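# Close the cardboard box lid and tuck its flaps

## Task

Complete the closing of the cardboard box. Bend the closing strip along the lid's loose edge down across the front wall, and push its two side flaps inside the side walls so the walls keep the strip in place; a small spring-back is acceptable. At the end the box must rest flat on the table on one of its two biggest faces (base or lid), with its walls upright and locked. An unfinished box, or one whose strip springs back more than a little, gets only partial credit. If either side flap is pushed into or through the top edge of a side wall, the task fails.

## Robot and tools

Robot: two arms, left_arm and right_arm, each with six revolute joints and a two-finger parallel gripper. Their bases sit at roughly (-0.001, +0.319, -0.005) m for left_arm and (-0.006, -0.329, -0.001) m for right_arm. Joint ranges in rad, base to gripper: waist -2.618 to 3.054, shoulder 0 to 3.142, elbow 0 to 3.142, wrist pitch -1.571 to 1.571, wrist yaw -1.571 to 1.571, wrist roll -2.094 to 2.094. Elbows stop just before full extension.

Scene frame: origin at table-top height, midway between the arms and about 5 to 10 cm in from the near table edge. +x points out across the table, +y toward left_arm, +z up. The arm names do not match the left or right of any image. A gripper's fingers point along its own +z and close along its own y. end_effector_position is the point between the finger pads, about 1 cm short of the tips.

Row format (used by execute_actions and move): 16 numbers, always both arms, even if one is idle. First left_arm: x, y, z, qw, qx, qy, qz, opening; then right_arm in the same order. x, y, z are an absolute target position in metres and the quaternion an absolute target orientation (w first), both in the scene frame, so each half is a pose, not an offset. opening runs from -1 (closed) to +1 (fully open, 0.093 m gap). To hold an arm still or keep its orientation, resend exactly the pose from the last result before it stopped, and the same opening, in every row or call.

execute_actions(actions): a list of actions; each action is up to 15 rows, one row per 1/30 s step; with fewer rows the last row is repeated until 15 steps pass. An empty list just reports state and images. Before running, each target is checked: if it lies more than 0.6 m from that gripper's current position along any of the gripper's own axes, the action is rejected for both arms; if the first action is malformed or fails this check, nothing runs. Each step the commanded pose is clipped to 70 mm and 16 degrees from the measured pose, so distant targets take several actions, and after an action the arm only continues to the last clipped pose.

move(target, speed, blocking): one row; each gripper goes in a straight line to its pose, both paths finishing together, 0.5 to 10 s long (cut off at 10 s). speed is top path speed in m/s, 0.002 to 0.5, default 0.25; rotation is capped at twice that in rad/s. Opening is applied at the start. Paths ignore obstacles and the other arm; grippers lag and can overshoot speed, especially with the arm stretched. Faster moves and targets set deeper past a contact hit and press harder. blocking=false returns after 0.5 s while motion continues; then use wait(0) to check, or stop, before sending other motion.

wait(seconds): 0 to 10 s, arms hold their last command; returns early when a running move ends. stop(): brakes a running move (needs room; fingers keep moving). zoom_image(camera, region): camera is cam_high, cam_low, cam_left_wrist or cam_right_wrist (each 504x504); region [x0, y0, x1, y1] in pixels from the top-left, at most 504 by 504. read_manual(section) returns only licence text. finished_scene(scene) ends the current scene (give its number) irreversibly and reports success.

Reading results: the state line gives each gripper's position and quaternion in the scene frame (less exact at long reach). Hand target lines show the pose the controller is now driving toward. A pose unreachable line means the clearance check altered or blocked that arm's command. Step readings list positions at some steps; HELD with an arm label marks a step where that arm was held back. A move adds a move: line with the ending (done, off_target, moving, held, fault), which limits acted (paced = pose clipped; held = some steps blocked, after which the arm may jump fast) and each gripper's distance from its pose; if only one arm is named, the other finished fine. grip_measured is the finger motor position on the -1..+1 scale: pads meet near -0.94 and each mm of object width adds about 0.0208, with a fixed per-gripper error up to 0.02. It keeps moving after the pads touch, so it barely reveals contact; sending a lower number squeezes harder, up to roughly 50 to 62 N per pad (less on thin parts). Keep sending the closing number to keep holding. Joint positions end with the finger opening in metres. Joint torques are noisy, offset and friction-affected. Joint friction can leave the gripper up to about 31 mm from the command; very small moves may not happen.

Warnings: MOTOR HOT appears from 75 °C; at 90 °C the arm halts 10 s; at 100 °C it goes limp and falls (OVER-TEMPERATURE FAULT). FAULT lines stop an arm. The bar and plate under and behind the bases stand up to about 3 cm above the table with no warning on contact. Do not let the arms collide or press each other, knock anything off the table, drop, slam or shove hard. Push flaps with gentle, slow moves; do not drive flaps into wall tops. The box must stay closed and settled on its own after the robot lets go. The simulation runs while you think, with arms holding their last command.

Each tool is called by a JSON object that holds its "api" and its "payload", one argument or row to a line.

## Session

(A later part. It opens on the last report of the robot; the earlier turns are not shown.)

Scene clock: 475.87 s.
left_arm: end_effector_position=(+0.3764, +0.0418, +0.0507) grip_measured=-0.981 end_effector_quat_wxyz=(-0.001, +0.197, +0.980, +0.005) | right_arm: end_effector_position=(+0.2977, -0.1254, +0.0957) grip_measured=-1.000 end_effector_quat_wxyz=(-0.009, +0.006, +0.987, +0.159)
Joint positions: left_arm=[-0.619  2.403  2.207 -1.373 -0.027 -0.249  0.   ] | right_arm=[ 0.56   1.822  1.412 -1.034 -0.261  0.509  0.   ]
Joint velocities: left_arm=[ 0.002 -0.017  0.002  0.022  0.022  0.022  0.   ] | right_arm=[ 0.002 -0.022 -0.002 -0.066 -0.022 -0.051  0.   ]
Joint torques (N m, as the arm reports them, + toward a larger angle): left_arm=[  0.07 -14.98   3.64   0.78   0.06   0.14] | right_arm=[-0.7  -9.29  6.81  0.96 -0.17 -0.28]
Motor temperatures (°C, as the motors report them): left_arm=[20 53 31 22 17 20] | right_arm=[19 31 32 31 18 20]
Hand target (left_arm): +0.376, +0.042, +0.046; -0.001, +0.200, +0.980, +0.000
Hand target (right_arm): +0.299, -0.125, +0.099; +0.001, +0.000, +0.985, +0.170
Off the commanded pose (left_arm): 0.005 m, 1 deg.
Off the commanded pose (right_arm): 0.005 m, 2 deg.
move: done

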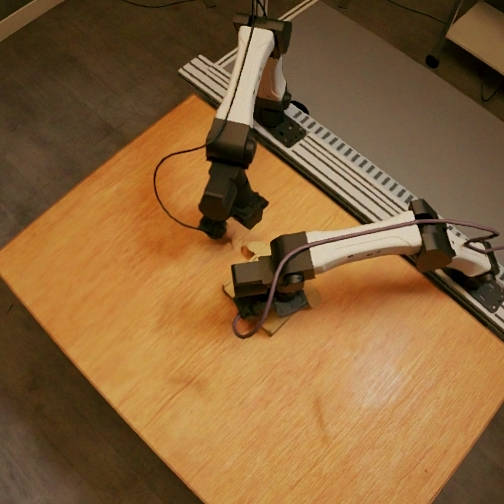

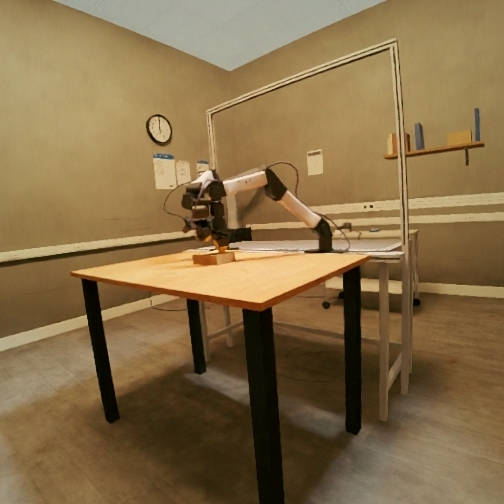

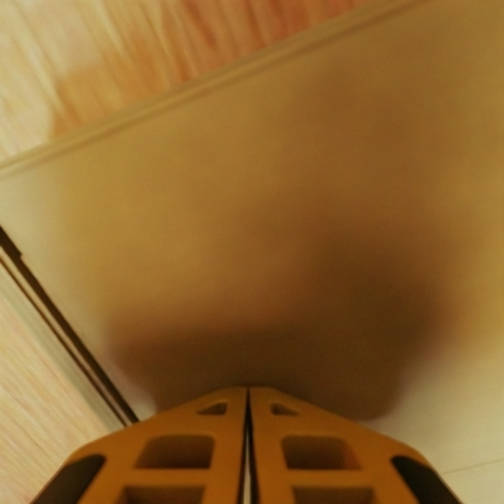

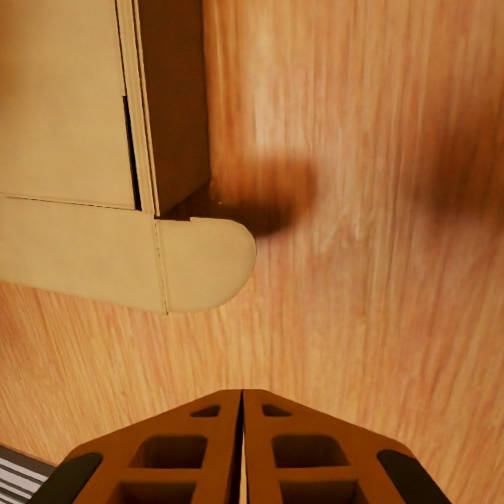

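{"api": "move", "payload": {
  "target": [0.37, 0.05, 0.07, 0.0, 0.0, 0.966, -0.259, -1, 0.30, -0.125, 0.10, 0.0, 0, 0.924, 0.383, -0.42],
  "speed": 0.1
}}

{"api": "move", "payload": {
  "target": [0.37, 0.045, 0.040, 0.0, 0.0, 0.966, -0.259, -1, 0.312, -0.095, 0.075, 0.0, 0, 0.924, 0.383, -0.42],
  "speed": 0.03
}}

Scene clock: 537.80 s.
left_arm: end_effector_position=(+0.3688, +0.0498, +0.0644) grip_measured=-0.981 end_effector_quat_wxyz=(-0.006, +0.002, +0.969, -0.249) | right_arm: end_effector_position=(+0.2988, -0.1235, +0.0947) grip_measured=-0.421 end_effector_quat_wxyz=(-0.012, +0.009, +0.927, +0.374)
Joint positions: left_arm=[-0.451  2.081  1.641 -0.886  0.433 -0.523  0.   ] | right_arm=[ 0.382  1.743  1.155 -0.732 -0.701  0.413  0.025]
Joint velocities: left_arm=[-0.012 -0.002 -0.027  0.037 -0.007 -0.022  0.   ] | right_arm=[-0.012  0.002 -0.002 -0.051 -0.066 -0.051 -0.   ]
Joint torques (N m, as the arm reports them, + toward a larger angle): left_arm=[  0.29 -13.79   5.23   1.08   0.28  -0.01] | right_arm=[-0.78 -8.74  6.82  1.17 -0.4  -0.29]
Motor temperatures (°C, as the motors report them): left_arm=[20 64 28 22 17 20] | right_arm=[19 36 30 28 18 20]
Hand target (left_arm): +0.369, +0.050, +0.069; -0.000, -0.001, +0.966, -0.258
Hand target (right_arm): +0.300, -0.124, +0.099; +0.001, +0.001, +0.924, +0.383
Off the commanded pose (left_arm): 0.006 m, 1 deg.
Off the commanded pose (right_arm): 0.006 m, 2 deg.
move: done

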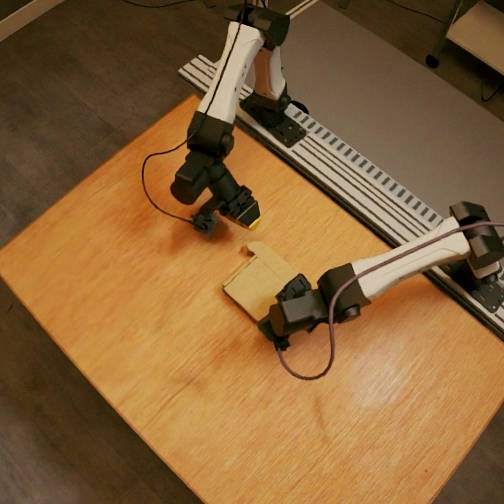

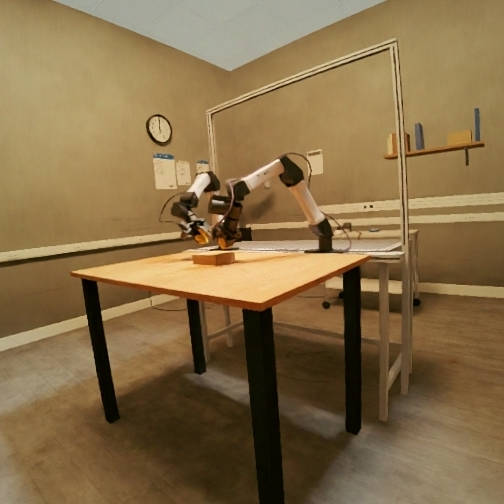

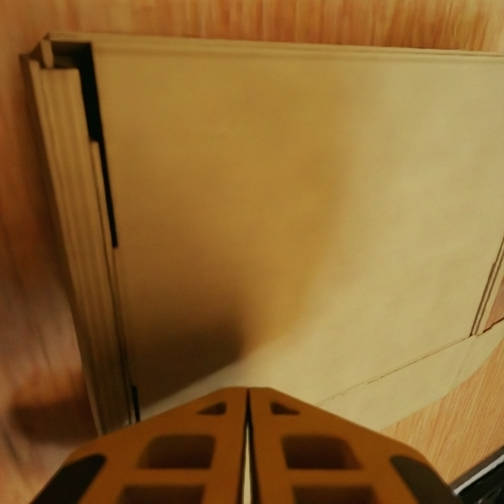

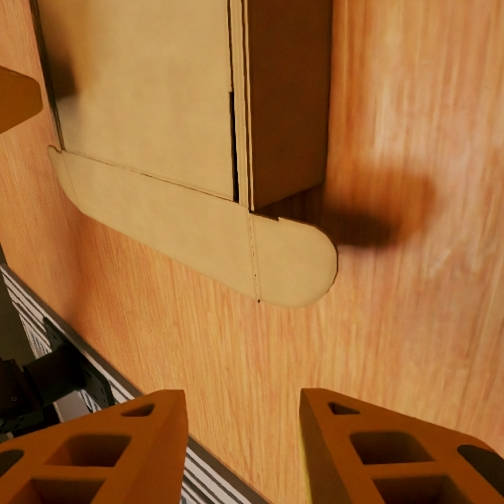

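Scene clock: 539.37 s.
left_arm: end_effector_position=(+0.3727, +0.0462, +0.0497) grip_measured=-0.981 end_effector_quat_wxyz=(+0.004, +0.002, +0.966, -0.259) | right_arm: end_effector_position=(+0.3115, -0.0999, +0.0787) grip_measured=-0.421 end_effector_quat_wxyz=(-0.001, +0.002, +0.924, +0.383)
Joint positions: left_arm=[-0.451  2.091  1.588 -0.792  0.44  -0.53   0.   ] | right_arm=[ 0.433  1.813  1.155 -0.593 -0.697  0.472  0.025]
Joint velocities: left_arm=[-0.002 -0.002  0.017  0.037 -0.037  0.007  0.   ] | right_arm=[-0.017 -0.007 -0.022  0.051 -0.066 -0.007  0.   ]
Joint torques (N m, as the arm reports them, + toward a larger angle): left_arm=[ -0.37 -11.17   5.03   1.23   0.21   0.  ] | right_arm=[ 0.76 -7.05  7.88  1.36 -0.24 -0.11]
Motor temperatures (°C, as the motors report them): left_arm=[20 64 28 23 17 20] | right_arm=[19 36 30 28 18 20]
Hand target (left_arm): +0.370, +0.045, +0.040; -0.000, -0.000, +0.966, -0.259
Hand target (right_arm): +0.312, -0.095, +0.075; +0.000, -0.000, +0.924, +0.383
Off the commanded pose (left_arm): 0.010 m, 1 deg.
Off the commanded pose (right_arm): 0.006 m, 0 deg.
move: done

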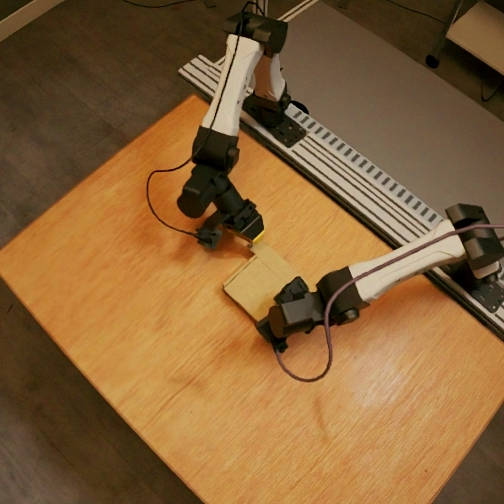

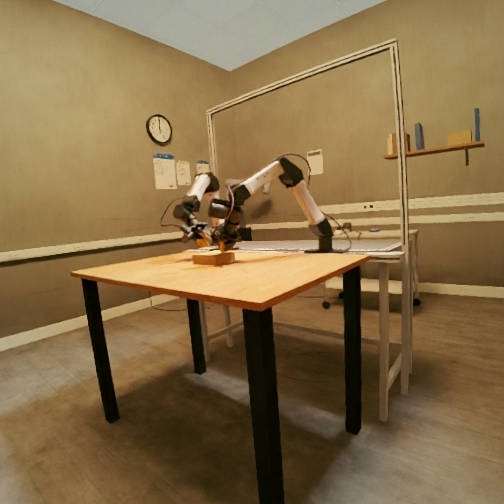

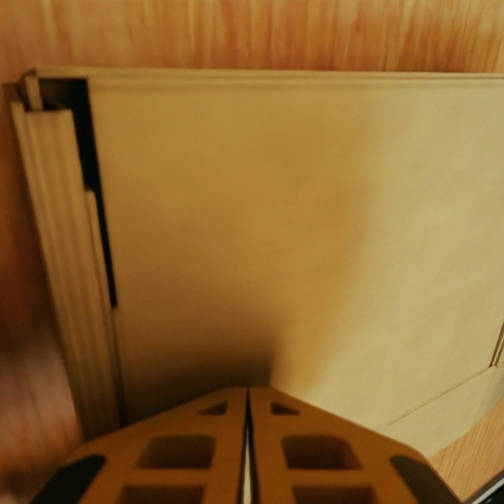

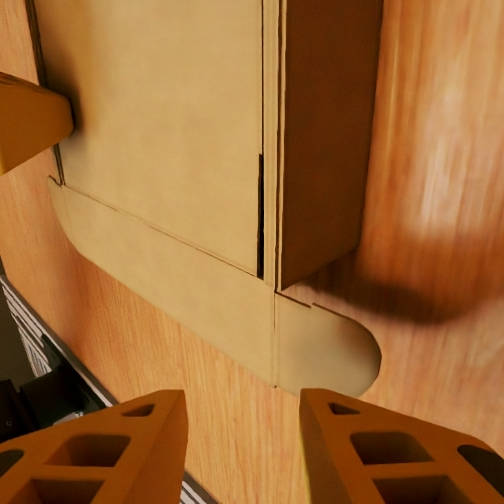

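{"api": "move", "payload": {
  "target": [0.37, 0.045, 0.040, 0.0, 0.0, 0.966, -0.259, -1, 0.314, -0.092, 0.058, 0.0, 0, 0.924, 0.383, -0.42],
  "speed": 0.02
}}

{"api": "move", "payload": {
  "target": [0.37, 0.045, 0.040, 0.0, 0.0, 0.966, -0.259, -1, 0.314, -0.087, 0.043, 0.0, 0, 0.924, 0.383, -0.42],
  "speed": 0.015
}}

Scene clock: 549.33 s.
left_arm: end_effector_position=(+0.3729, +0.0460, +0.0498) grip_measured=-0.981 end_effector_quat_wxyz=(+0.005, +0.002, +0.966, -0.259) | right_arm: end_effector_position=(+0.3175, -0.0974, +0.0643) grip_measured=-0.421 end_effector_quat_wxyz=(+0.003, +0.003, +0.923, +0.384)
Joint positions: left_arm=[-0.451  2.091  1.587 -0.79   0.441 -0.53   0.   ] | right_arm=[ 0.433  1.852  1.14  -0.527 -0.695  0.478  0.025]
Joint velocities: left_arm=[-0.007 -0.012 -0.012  0.007  0.022 -0.037  0.   ] | right_arm=[-0.007 -0.002 -0.017 -0.007 -0.022 -0.037 -0.001]
Joint torques (N m, as the arm reports them, + toward a larger angle): left_arm=[ -0.47 -11.13   5.07   1.23   0.2    0.03] | right_arm=[ 1.04 -7.2   6.74  1.36 -0.25 -0.13]
Motor temperatures (°C, as the motors report them): left_arm=[20 62 28 23 18 20] | right_arm=[19 35 30 28 18 20]
Hand target (left_arm): +0.370, +0.045, +0.040; -0.000, +0.000, +0.966, -0.259
Hand target (right_arm): +0.314, -0.092, +0.058; -0.000, -0.000, +0.924, +0.383
Off the commanded pose (left_arm): 0.010 m, 1 deg.
Off the commanded pose (right_arm): 0.009 m, 1 deg.
move: done

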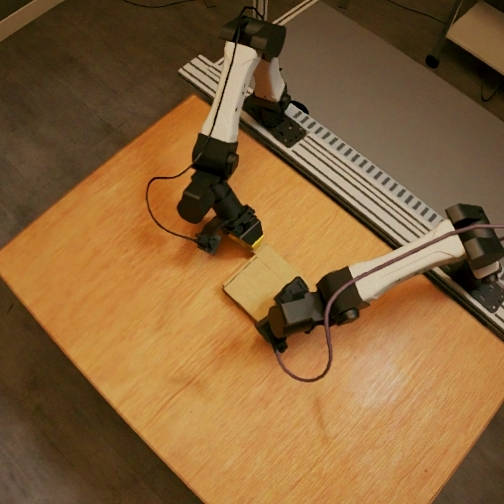

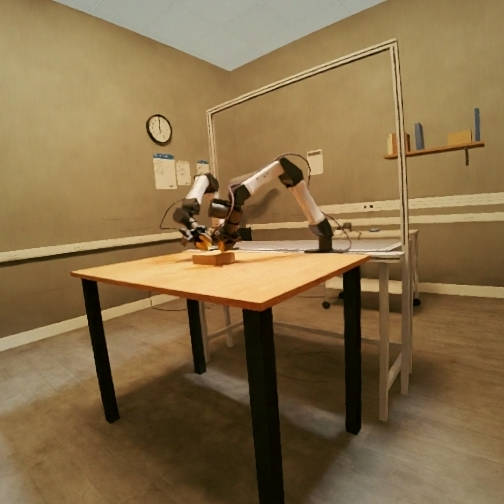

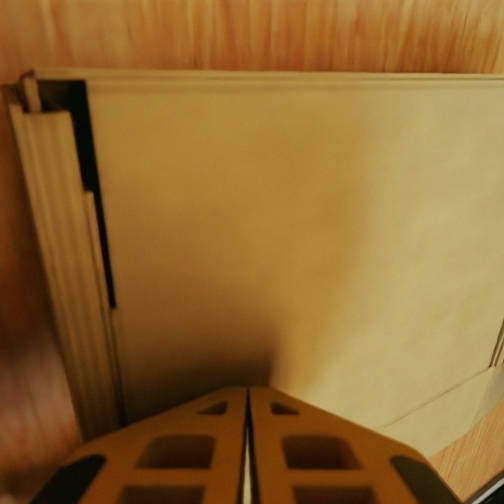

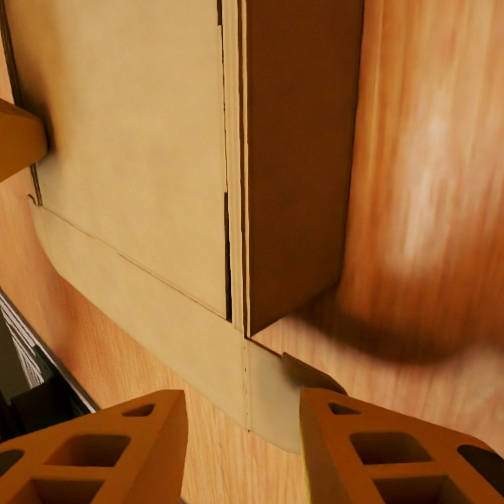

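Scene clock: 551.17 s.
left_arm: end_effector_position=(+0.3729, +0.0460, +0.0498) grip_measured=-0.981 end_effector_quat_wxyz=(+0.005, +0.002, +0.966, -0.259) | right_arm: end_effector_position=(+0.3181, -0.0913, +0.0506) grip_measured=-0.421 end_effector_quat_wxyz=(+0.005, +0.001, +0.923, +0.385)
Joint positions: left_arm=[-0.451  2.091  1.587 -0.79   0.441 -0.53   0.   ] | right_arm=[ 0.447  1.883  1.116 -0.459 -0.691  0.492  0.025]
Joint velocities: left_arm=[-0.002  0.012 -0.012 -0.051 -0.007 -0.051  0.   ] | right_arm=[-0.007  0.002 -0.007 -0.081 -0.007 -0.007  0.   ]
Joint torques (N m, as the arm reports them, + toward a larger angle): left_arm=[ -0.35 -11.19   5.02   1.21   0.21   0.02] | right_arm=[ 0.84 -7.23  6.4   1.39 -0.26 -0.14]
Motor temperatures (°C, as the motors report them): left_arm=[20 61 28 23 18 20] | right_arm=[19 35 30 28 18 20]
Hand target (left_arm): +0.370, +0.045, +0.040; -0.000, +0.000, +0.966, -0.259
Hand target (right_arm): +0.314, -0.087, +0.043; +0.000, -0.000, +0.924, +0.383
Off the commanded pose (left_arm): 0.010 m, 1 deg.
Off the commanded pose (right_arm): 0.010 m, 1 deg.
move: done

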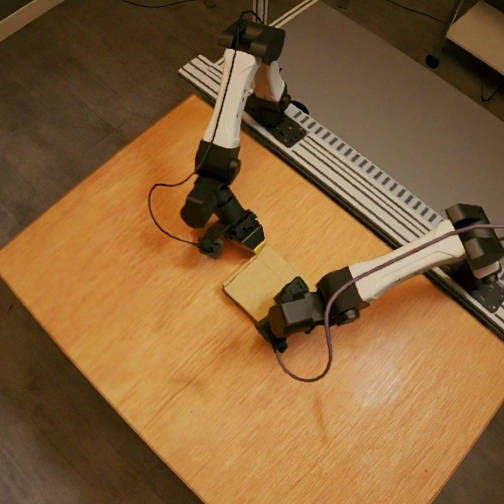

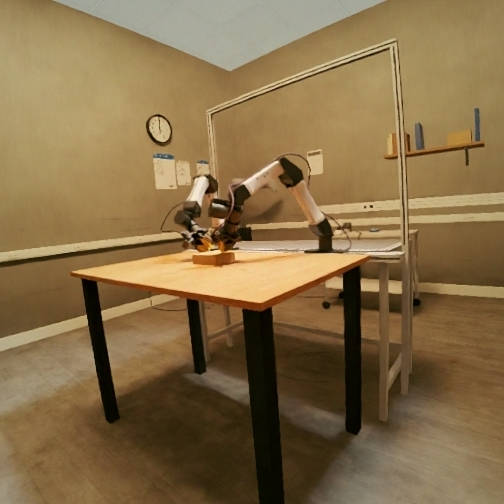

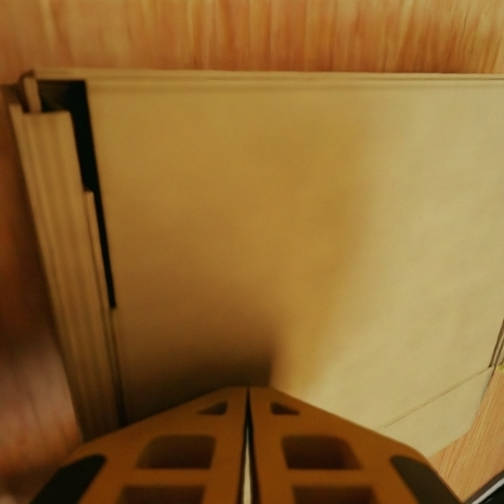

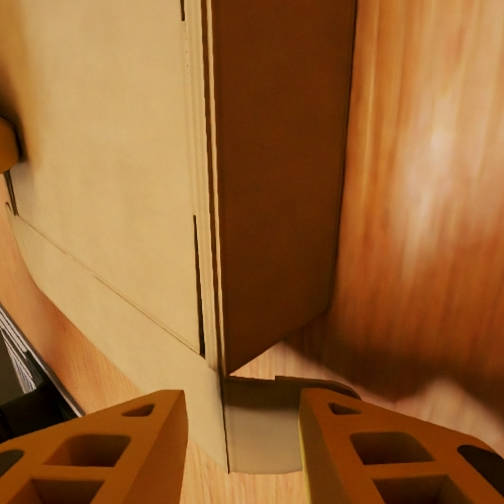

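{"api": "execute_actions", "payload": {
  "actions": []
}}

Scene clock: 572.67 s.
left_arm: end_effector_position=(+0.3729, +0.0460, +0.0498) grip_measured=-0.981 end_effector_quat_wxyz=(+0.005, +0.002, +0.966, -0.259) | right_arm: end_effector_position=(+0.3182, -0.0914, +0.0506) grip_measured=-0.421 end_effector_quat_wxyz=(+0.005, +0.001, +0.923, +0.384)
Joint positions: left_arm=[-0.451  2.091  1.587 -0.79   0.441 -0.53   0.   ] | right_arm=[ 0.447  1.883  1.116 -0.458 -0.69   0.493  0.025]
Joint velocities: left_arm=[-0.002 -0.017 -0.007  0.037 -0.066  0.022  0.   ] | right_arm=[-0.002 -0.002 -0.002  0.037 -0.007 -0.022  0.   ]
Joint torques (N m, as the arm reports them, + toward a larger angle): left_arm=[ -0.48 -11.25   4.99   1.25   0.19   0.01] | right_arm=[ 0.85 -7.28  6.37  1.39 -0.25 -0.12]
Motor temperatures (°C, as the motors report them): left_arm=[20 58 28 24 18 20] | right_arm=[19 33 30 28 18 20]
Hand target (left_arm): +0.370, +0.045, +0.040; -0.000, +0.000, +0.966, -0.259
Hand target (right_arm): +0.314, -0.087, +0.043; +0.000, -0.000, +0.924, +0.383
Off the commanded pose (left_arm): 0.010 m, 1 deg.
Off the commanded pose (right_arm): 0.010 m, 1 deg.

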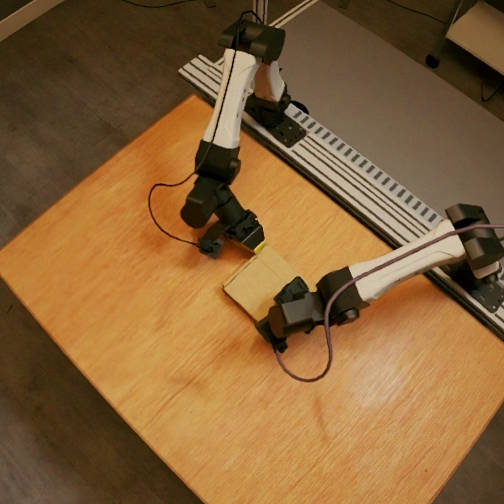

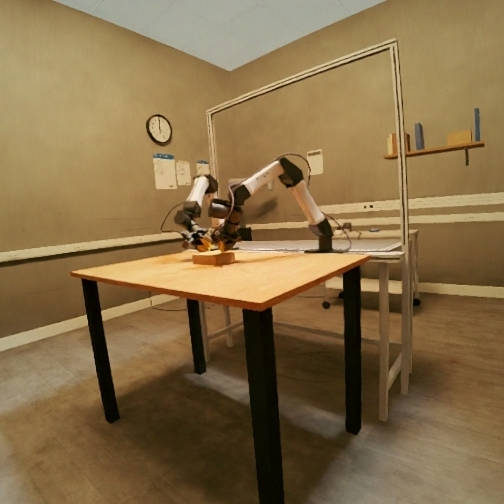

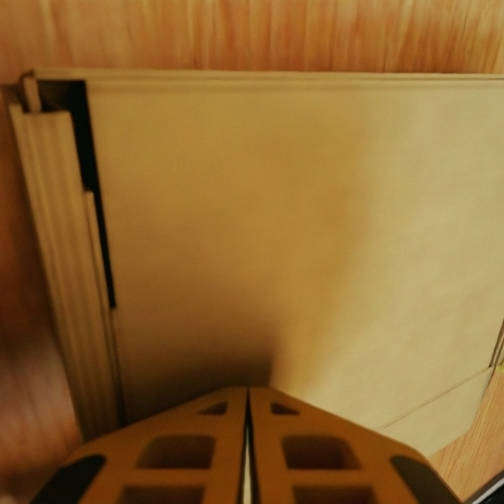

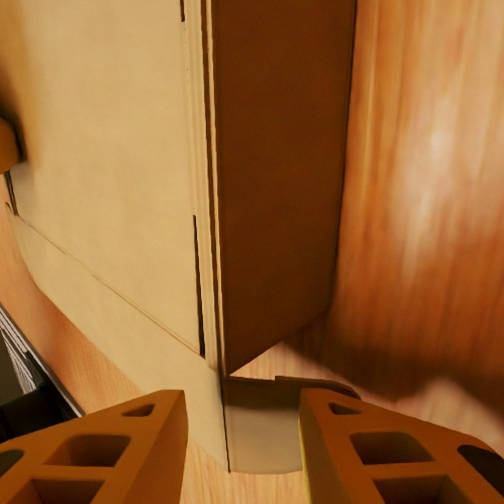

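{"api": "move", "payload": {
  "target": [0.37,0.045,0.040,0,0,0.966,-0.259,-1, 0.314,-0.082,0.036,0,0,0.924,0.383,-0.42],
  "speed": 0.015
}}

Scene clock: 584.57 s.
left_arm: end_effector_position=(+0.3729, +0.0460, +0.0498) grip_measured=-0.981 end_effector_quat_wxyz=(+0.005, +0.002, +0.966, -0.259) | right_arm: end_effector_position=(+0.3187, -0.0862, +0.0441) grip_measured=-0.421 end_effector_quat_wxyz=(+0.006, +0.001, +0.923, +0.385)
Joint positions: left_arm=[-0.451  2.091  1.587 -0.79   0.441 -0.53   0.   ] | right_arm=[ 0.46   1.902  1.109 -0.421 -0.686  0.508  0.025]
Joint velocities: left_arm=[ 0.012 -0.017  0.012 -0.037 -0.037 -0.007  0.   ] | right_arm=[-0.012 -0.002  0.012 -0.066 -0.022 -0.051 -0.   ]
Joint torques (N m, as the arm reports them, + toward a larger angle): left_arm=[ -0.39 -11.14   5.04   1.24   0.23   0.01] | right_arm=[ 0.82 -7.26  6.32  1.45 -0.24 -0.11]
Motor temperatures (°C, as the motors report them): left_arm=[20 57 28 24 18 20] | right_arm=[20 33 29 28 18 20]
Hand target (left_arm): +0.370, +0.045, +0.040; -0.000, +0.000, +0.966, -0.259
Hand target (right_arm): +0.314, -0.082, +0.036; -0.000, -0.000, +0.924, +0.383
Off the commanded pose (left_arm): 0.010 m, 1 deg.
Off the commanded pose (right_arm): 0.010 m, 1 deg.
move: done

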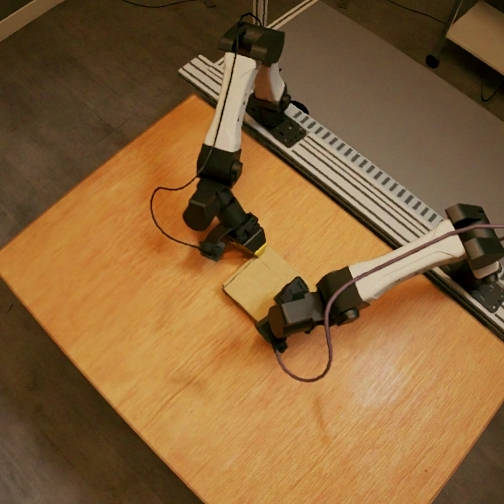

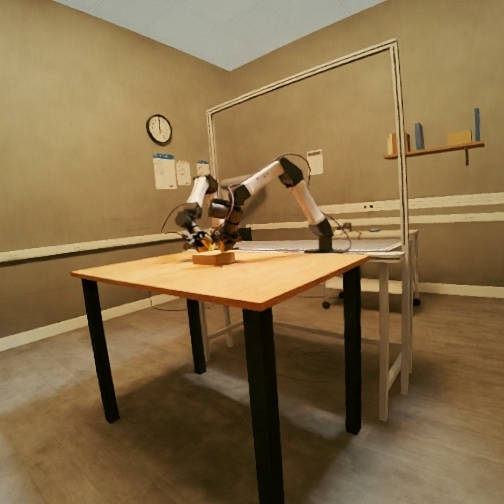

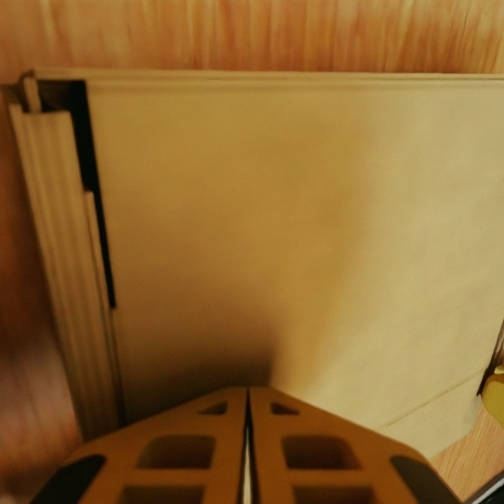

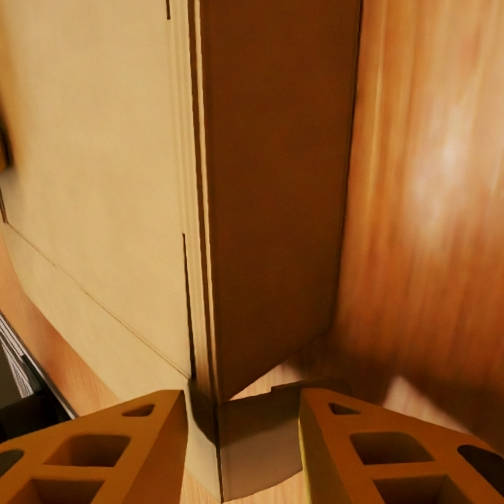

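{"api": "move", "payload": {
  "target": [0.37,0.045,0.040,0,0,0.966,-0.259,-1, 0.312,-0.076,0.031,0,0,0.924,0.383,-0.42],
  "speed": 0.015
}}

{"api": "zoom_image", "payload": {
  "camera": "cam_low",
  "region": [170, 220, 260, 280]
}}

Scene clock: 590.00 s.
left_arm: end_effector_position=(+0.3732, +0.0459, +0.0499) grip_measured=-0.981 end_effector_quat_wxyz=(+0.005, +0.003, +0.966, -0.260) | right_arm: end_effector_position=(+0.3183, -0.0813, +0.0417) grip_measured=-0.421 end_effector_quat_wxyz=(+0.010, +0.001, +0.923, +0.385)
Joint positions: left_arm=[-0.451  2.091  1.587 -0.788  0.441 -0.53   0.   ] | right_arm=[ 0.474  1.905  1.099 -0.389 -0.678  0.527  0.025]
Joint velocities: left_arm=[-0.007 -0.012  0.002  0.037  0.081 -0.007  0.   ] | right_arm=[-0.002 -0.007 -0.002 -0.007 -0.007 -0.022  0.   ]
Joint torques (N m, as the arm reports them, + toward a larger angle): left_arm=[ -0.41 -11.18   5.08   1.25   0.2    0.03] | right_arm=[ 1.08 -6.79  6.01  1.48 -0.25 -0.08]
Motor temperatures (°C, as the motors report them): left_arm=[20 57 29 24 18 20] | right_arm=[20 33 29 28 18 20]
Hand target (left_arm): +0.370, +0.045, +0.040; -0.000, +0.000, +0.966, -0.259
Hand target (right_arm): +0.312, -0.076, +0.031; -0.000, -0.000, +0.924, +0.383
Off the commanded pose (left_arm): 0.010 m, 1 deg.
Off the commanded pose (right_arm): 0.014 m, 1 deg.
move: off_target (right_arm)

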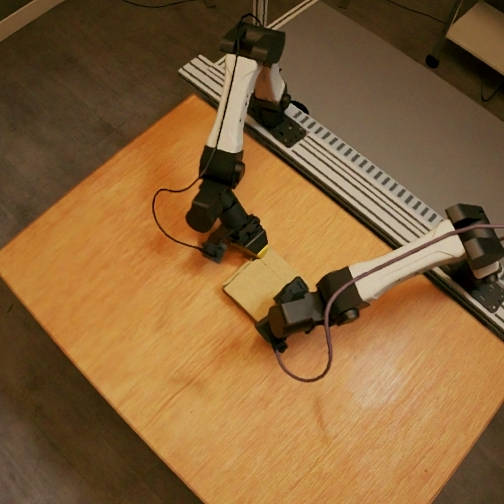

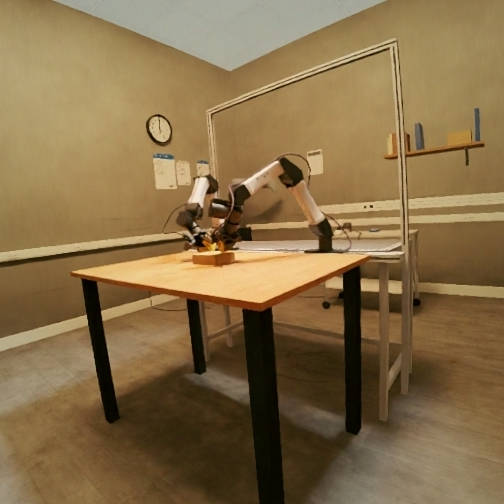

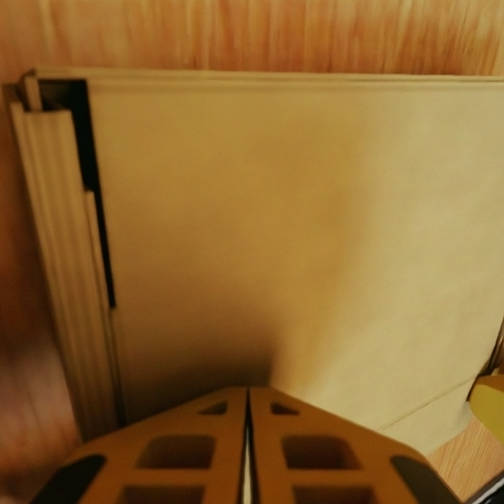

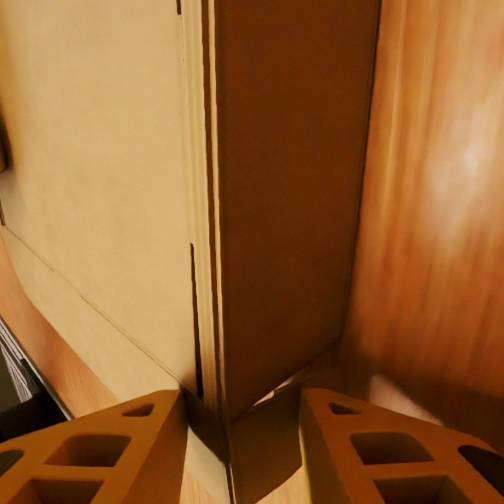

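Region (170, 220, 260, 280) of cam_low's 504x504 image, scaled by 5.600, with more detail than that image has.

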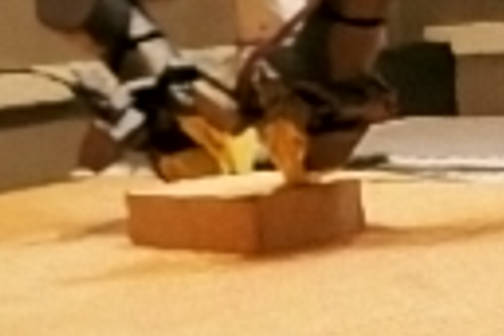

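{"api": "move", "payload": {
  "target": [0.37,0.045,0.040,0,0,0.966,-0.259,-1, 0.306,-0.076,0.032,0,0,0.924,0.383,-0.52],
  "speed": 0.015
}}

Scene clock: 600.70 s.
left_arm: end_effector_position=(+0.3740, +0.0454, +0.0501) grip_measured=-0.981 end_effector_quat_wxyz=(+0.007, +0.003, +0.965, -0.260) | right_arm: end_effector_position=(+0.3174, -0.0788, +0.0419) grip_measured=-0.517 end_effector_quat_wxyz=(+0.010, -0.000, +0.918, +0.396)
Joint positions: left_arm=[-0.451  2.091  1.587 -0.784  0.441 -0.53   0.   ] | right_arm=[ 0.474  1.905  1.085 -0.36  -0.699  0.536  0.02 ]
Joint velocities: left_arm=[ 0.002 -0.017  0.007  0.007  0.007 -0.051  0.   ] | right_arm=[ 0.007 -0.002 -0.012 -0.007 -0.051 -0.051  0.001]
Joint torques (N m, as the arm reports them, + toward a larger angle): left_arm=[ -0.34 -11.2    5.02   1.18   0.2    0.03] | right_arm=[ 1.68 -8.23  5.05  1.32 -0.04 -0.06]
Motor temperatures (°C, as the motors report them): left_arm=[20 56 29 24 18 20] | right_arm=[20 33 29 28 18 20]
Hand target (left_arm): +0.370, +0.045, +0.040; -0.000, +0.000, +0.966, -0.259
Hand target (right_arm): +0.306, -0.076, +0.032; -0.000, -0.000, +0.924, +0.383
Off the commanded pose (left_arm): 0.011 m, 1 deg.
Off the commanded pose (right_arm): 0.015 m, 2 deg.
move: off_target (left_arm, right_arm)

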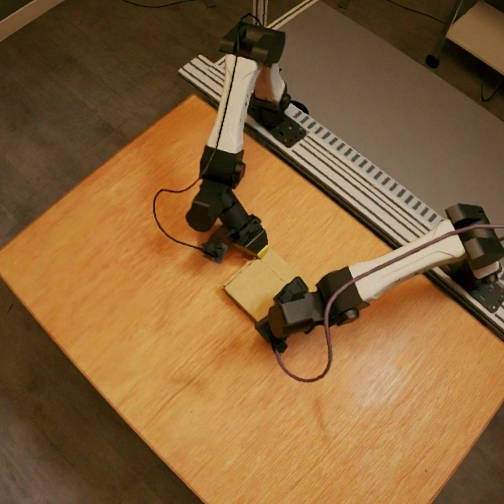

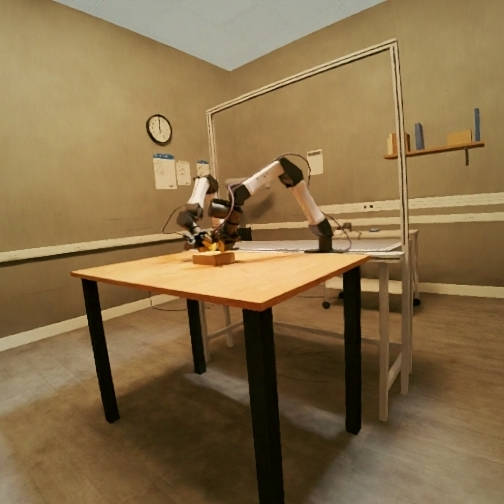

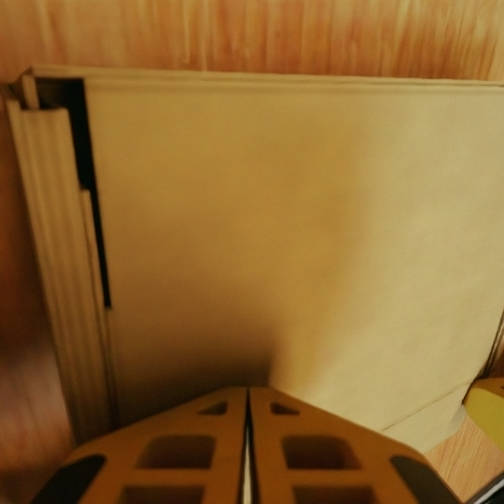

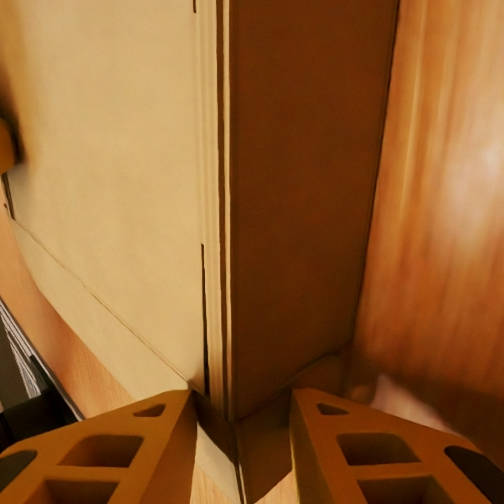

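{"api": "move", "payload": {
  "target": [0.37,0.045,0.040,0,0,0.966,-0.259,-1, 0.310,-0.100,0.066,0,0,0.924,0.383,-0.35],
  "speed": 0.03
}}

Scene clock: 608.40 s.
left_arm: end_effector_position=(+0.3741, +0.0454, +0.0501) grip_measured=-0.981 end_effector_quat_wxyz=(+0.007, +0.003, +0.965, -0.261) | right_arm: end_effector_position=(+0.3044, -0.0991, +0.0559) grip_measured=-0.351 end_effector_quat_wxyz=(-0.013, +0.007, +0.925, +0.380)
Joint positions: left_arm=[-0.451  2.091  1.587 -0.784  0.441 -0.53   0.   ] | right_arm=[ 0.438  1.844  1.098 -0.525 -0.699  0.482  0.028]
Joint velocities: left_arm=[ 0.002 -0.002 -0.002 -0.007 -0.037  0.022  0.   ] | right_arm=[-0.007  0.002 -0.002 -0.066 -0.022 -0.022 -0.   ]
Joint torques (N m, as the arm reports them, + toward a larger angle): left_arm=[ -0.43 -11.13   4.93   1.18   0.23   0.03] | right_arm=[-0.65 -9.31  9.87  0.98 -0.26 -0.34]
Motor temperatures (°C, as the motors report them): left_arm=[20 56 29 24 18 20] | right_arm=[20 34 29 28 18 20]
Hand target (left_arm): +0.370, +0.045, +0.040; -0.000, +0.000, +0.966, -0.259
Hand target (right_arm): +0.310, -0.100, +0.066; -0.000, +0.000, +0.924, +0.383
Off the commanded pose (left_arm): 0.011 m, 1 deg.
Off the commanded pose (right_arm): 0.012 m, 2 deg.
move: off_target (left_arm, right_arm)

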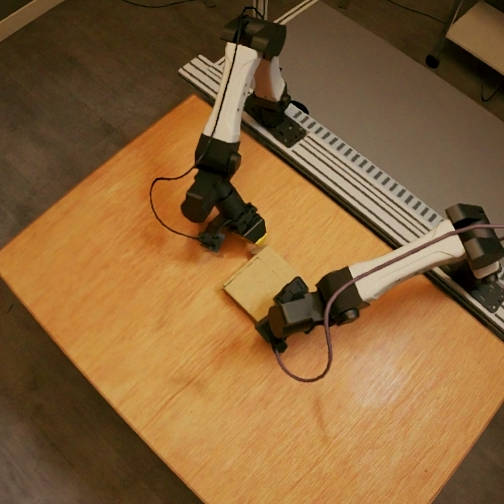

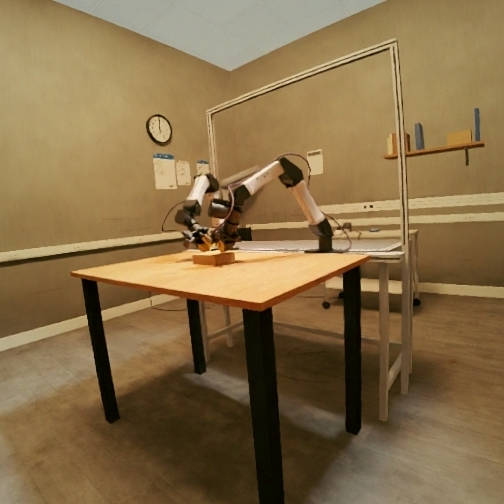

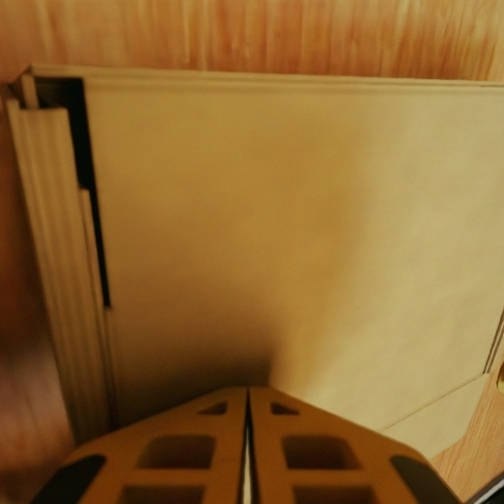

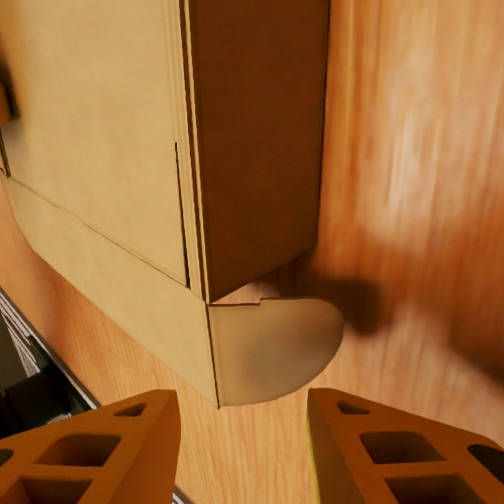

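{"api": "move", "payload": {
  "target": [0.37,0.045,0.040,0,0,0.966,-0.259,-1, 0.300,-0.090,0.037,0,0,0.924,0.383,-0.42],
  "speed": 0.02
}}

Scene clock: 661.77 s.
left_arm: end_effector_position=(+0.3741, +0.0454, +0.0501) grip_measured=-0.981 end_effector_quat_wxyz=(+0.007, +0.003, +0.965, -0.261) | right_arm: end_effector_position=(+0.3030, -0.0937, +0.0454) grip_measured=-0.418 end_effector_quat_wxyz=(+0.004, -0.000, +0.923, +0.385)
Joint positions: left_arm=[-0.451  2.091  1.587 -0.784  0.441 -0.53   0.   ] | right_arm=[ 0.456  1.844  1.039 -0.416 -0.689  0.5    0.025]
Joint velocities: left_arm=[ 0.002 -0.017  0.007 -0.022  0.022 -0.007  0.   ] | right_arm=[-0.002  0.002 -0.022  0.007 -0.081 -0.007  0.   ]
Joint torques (N m, as the arm reports them, + toward a larger angle): left_arm=[ -0.28 -11.19   5.11   1.18   0.21   0.03] | right_arm=[ 0.7  -6.5   6.31  1.4  -0.19 -0.08]
Motor temperatures (°C, as the motors report them): left_arm=[20 55 29 25 18 20] | right_arm=[19 38 32 26 18 20]
Hand target (left_arm): +0.370, +0.045, +0.040; -0.000, +0.000, +0.966, -0.259
Hand target (right_arm): +0.300, -0.090, +0.037; +0.000, -0.000, +0.924, +0.383
Off the commanded pose (left_arm): 0.011 m, 1 deg.
Off the commanded pose (right_arm): 0.010 m, 1 deg.
move: off_target (left_arm)

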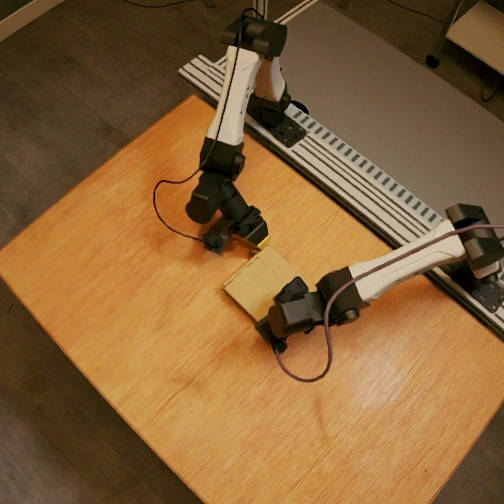

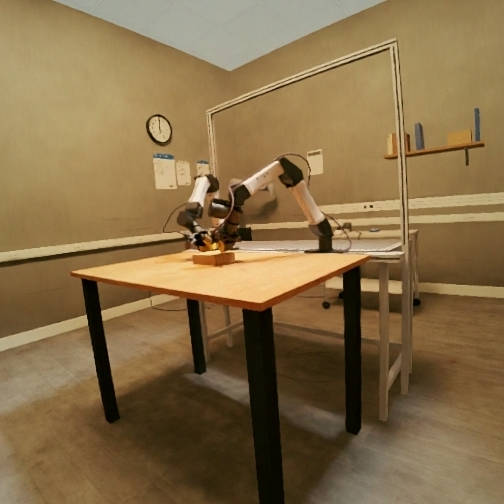

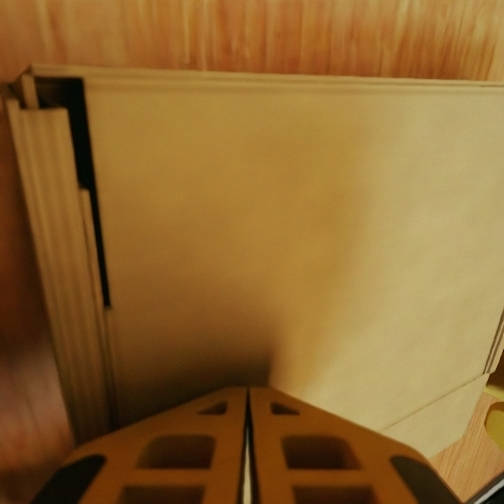

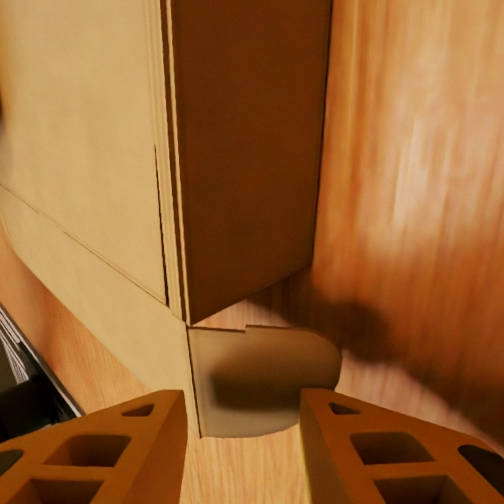

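{"api": "move", "payload": {
  "target": [0.37,0.045,0.040,0,0,0.966,-0.259,-1, 0.300,-0.070,0.037,0,0,0.924,0.383,-0.42],
  "speed": 0.015
}}

Scene clock: 666.67 s.
left_arm: end_effector_position=(+0.3749, +0.0450, +0.0504) grip_measured=-0.981 end_effector_quat_wxyz=(+0.009, +0.004, +0.965, -0.261) | right_arm: end_effector_position=(+0.2979, -0.0772, +0.0385) grip_measured=-0.418 end_effector_quat_wxyz=(-0.004, +0.004, +0.925, +0.380)
Joint positions: left_arm=[-0.451  2.091  1.587 -0.78   0.441 -0.53   0.   ] | right_arm=[ 0.508  1.868  1.039 -0.372 -0.668  0.565  0.025]
Joint velocities: left_arm=[-0.012  0.002  0.002  0.037 -0.022  0.022  0.   ] | right_arm=[ 0.002  0.012  0.002 -0.022  0.051 -0.081 -0.001]
Joint torques (N m, as the arm reports them, + toward a larger angle): left_arm=[ -0.39 -11.18   5.21   1.13   0.22   0.01] | right_arm=[ 0.89 -6.93  8.37  1.46 -0.22 -0.1 ]
Motor temperatures (°C, as the motors report them): left_arm=[20 55 29 25 18 20] | right_arm=[19 38 32 26 18 20]
Hand target (left_arm): +0.370, +0.045, +0.040; -0.000, +0.000, +0.966, -0.259
Hand target (right_arm): +0.300, -0.070, +0.037; +0.000, -0.000, +0.924, +0.383
Off the commanded pose (left_arm): 0.012 m, 1 deg.
Off the commanded pose (right_arm): 0.008 m, 1 deg.
move: off_target (left_arm)

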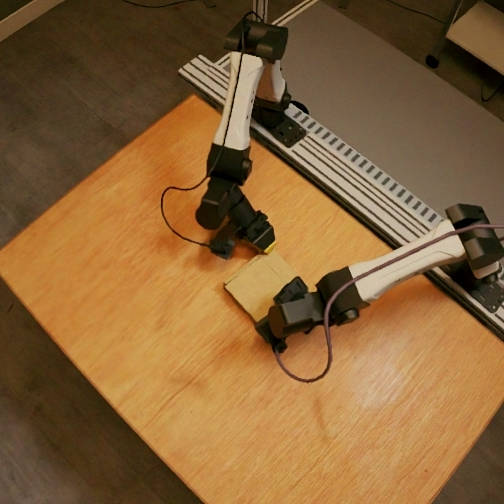

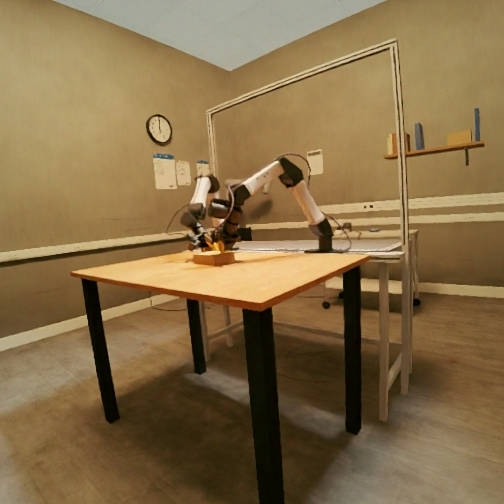

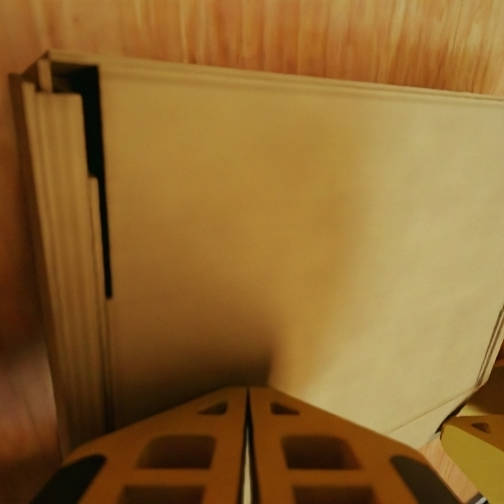

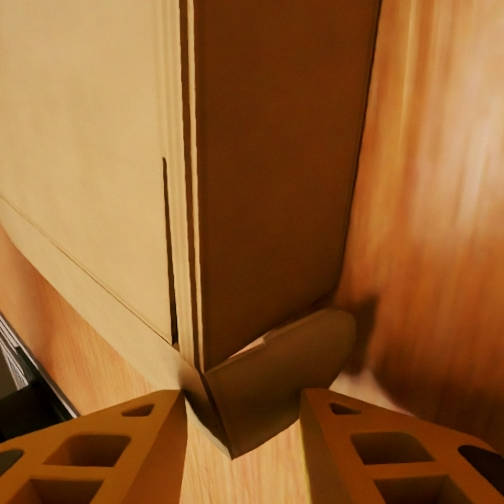

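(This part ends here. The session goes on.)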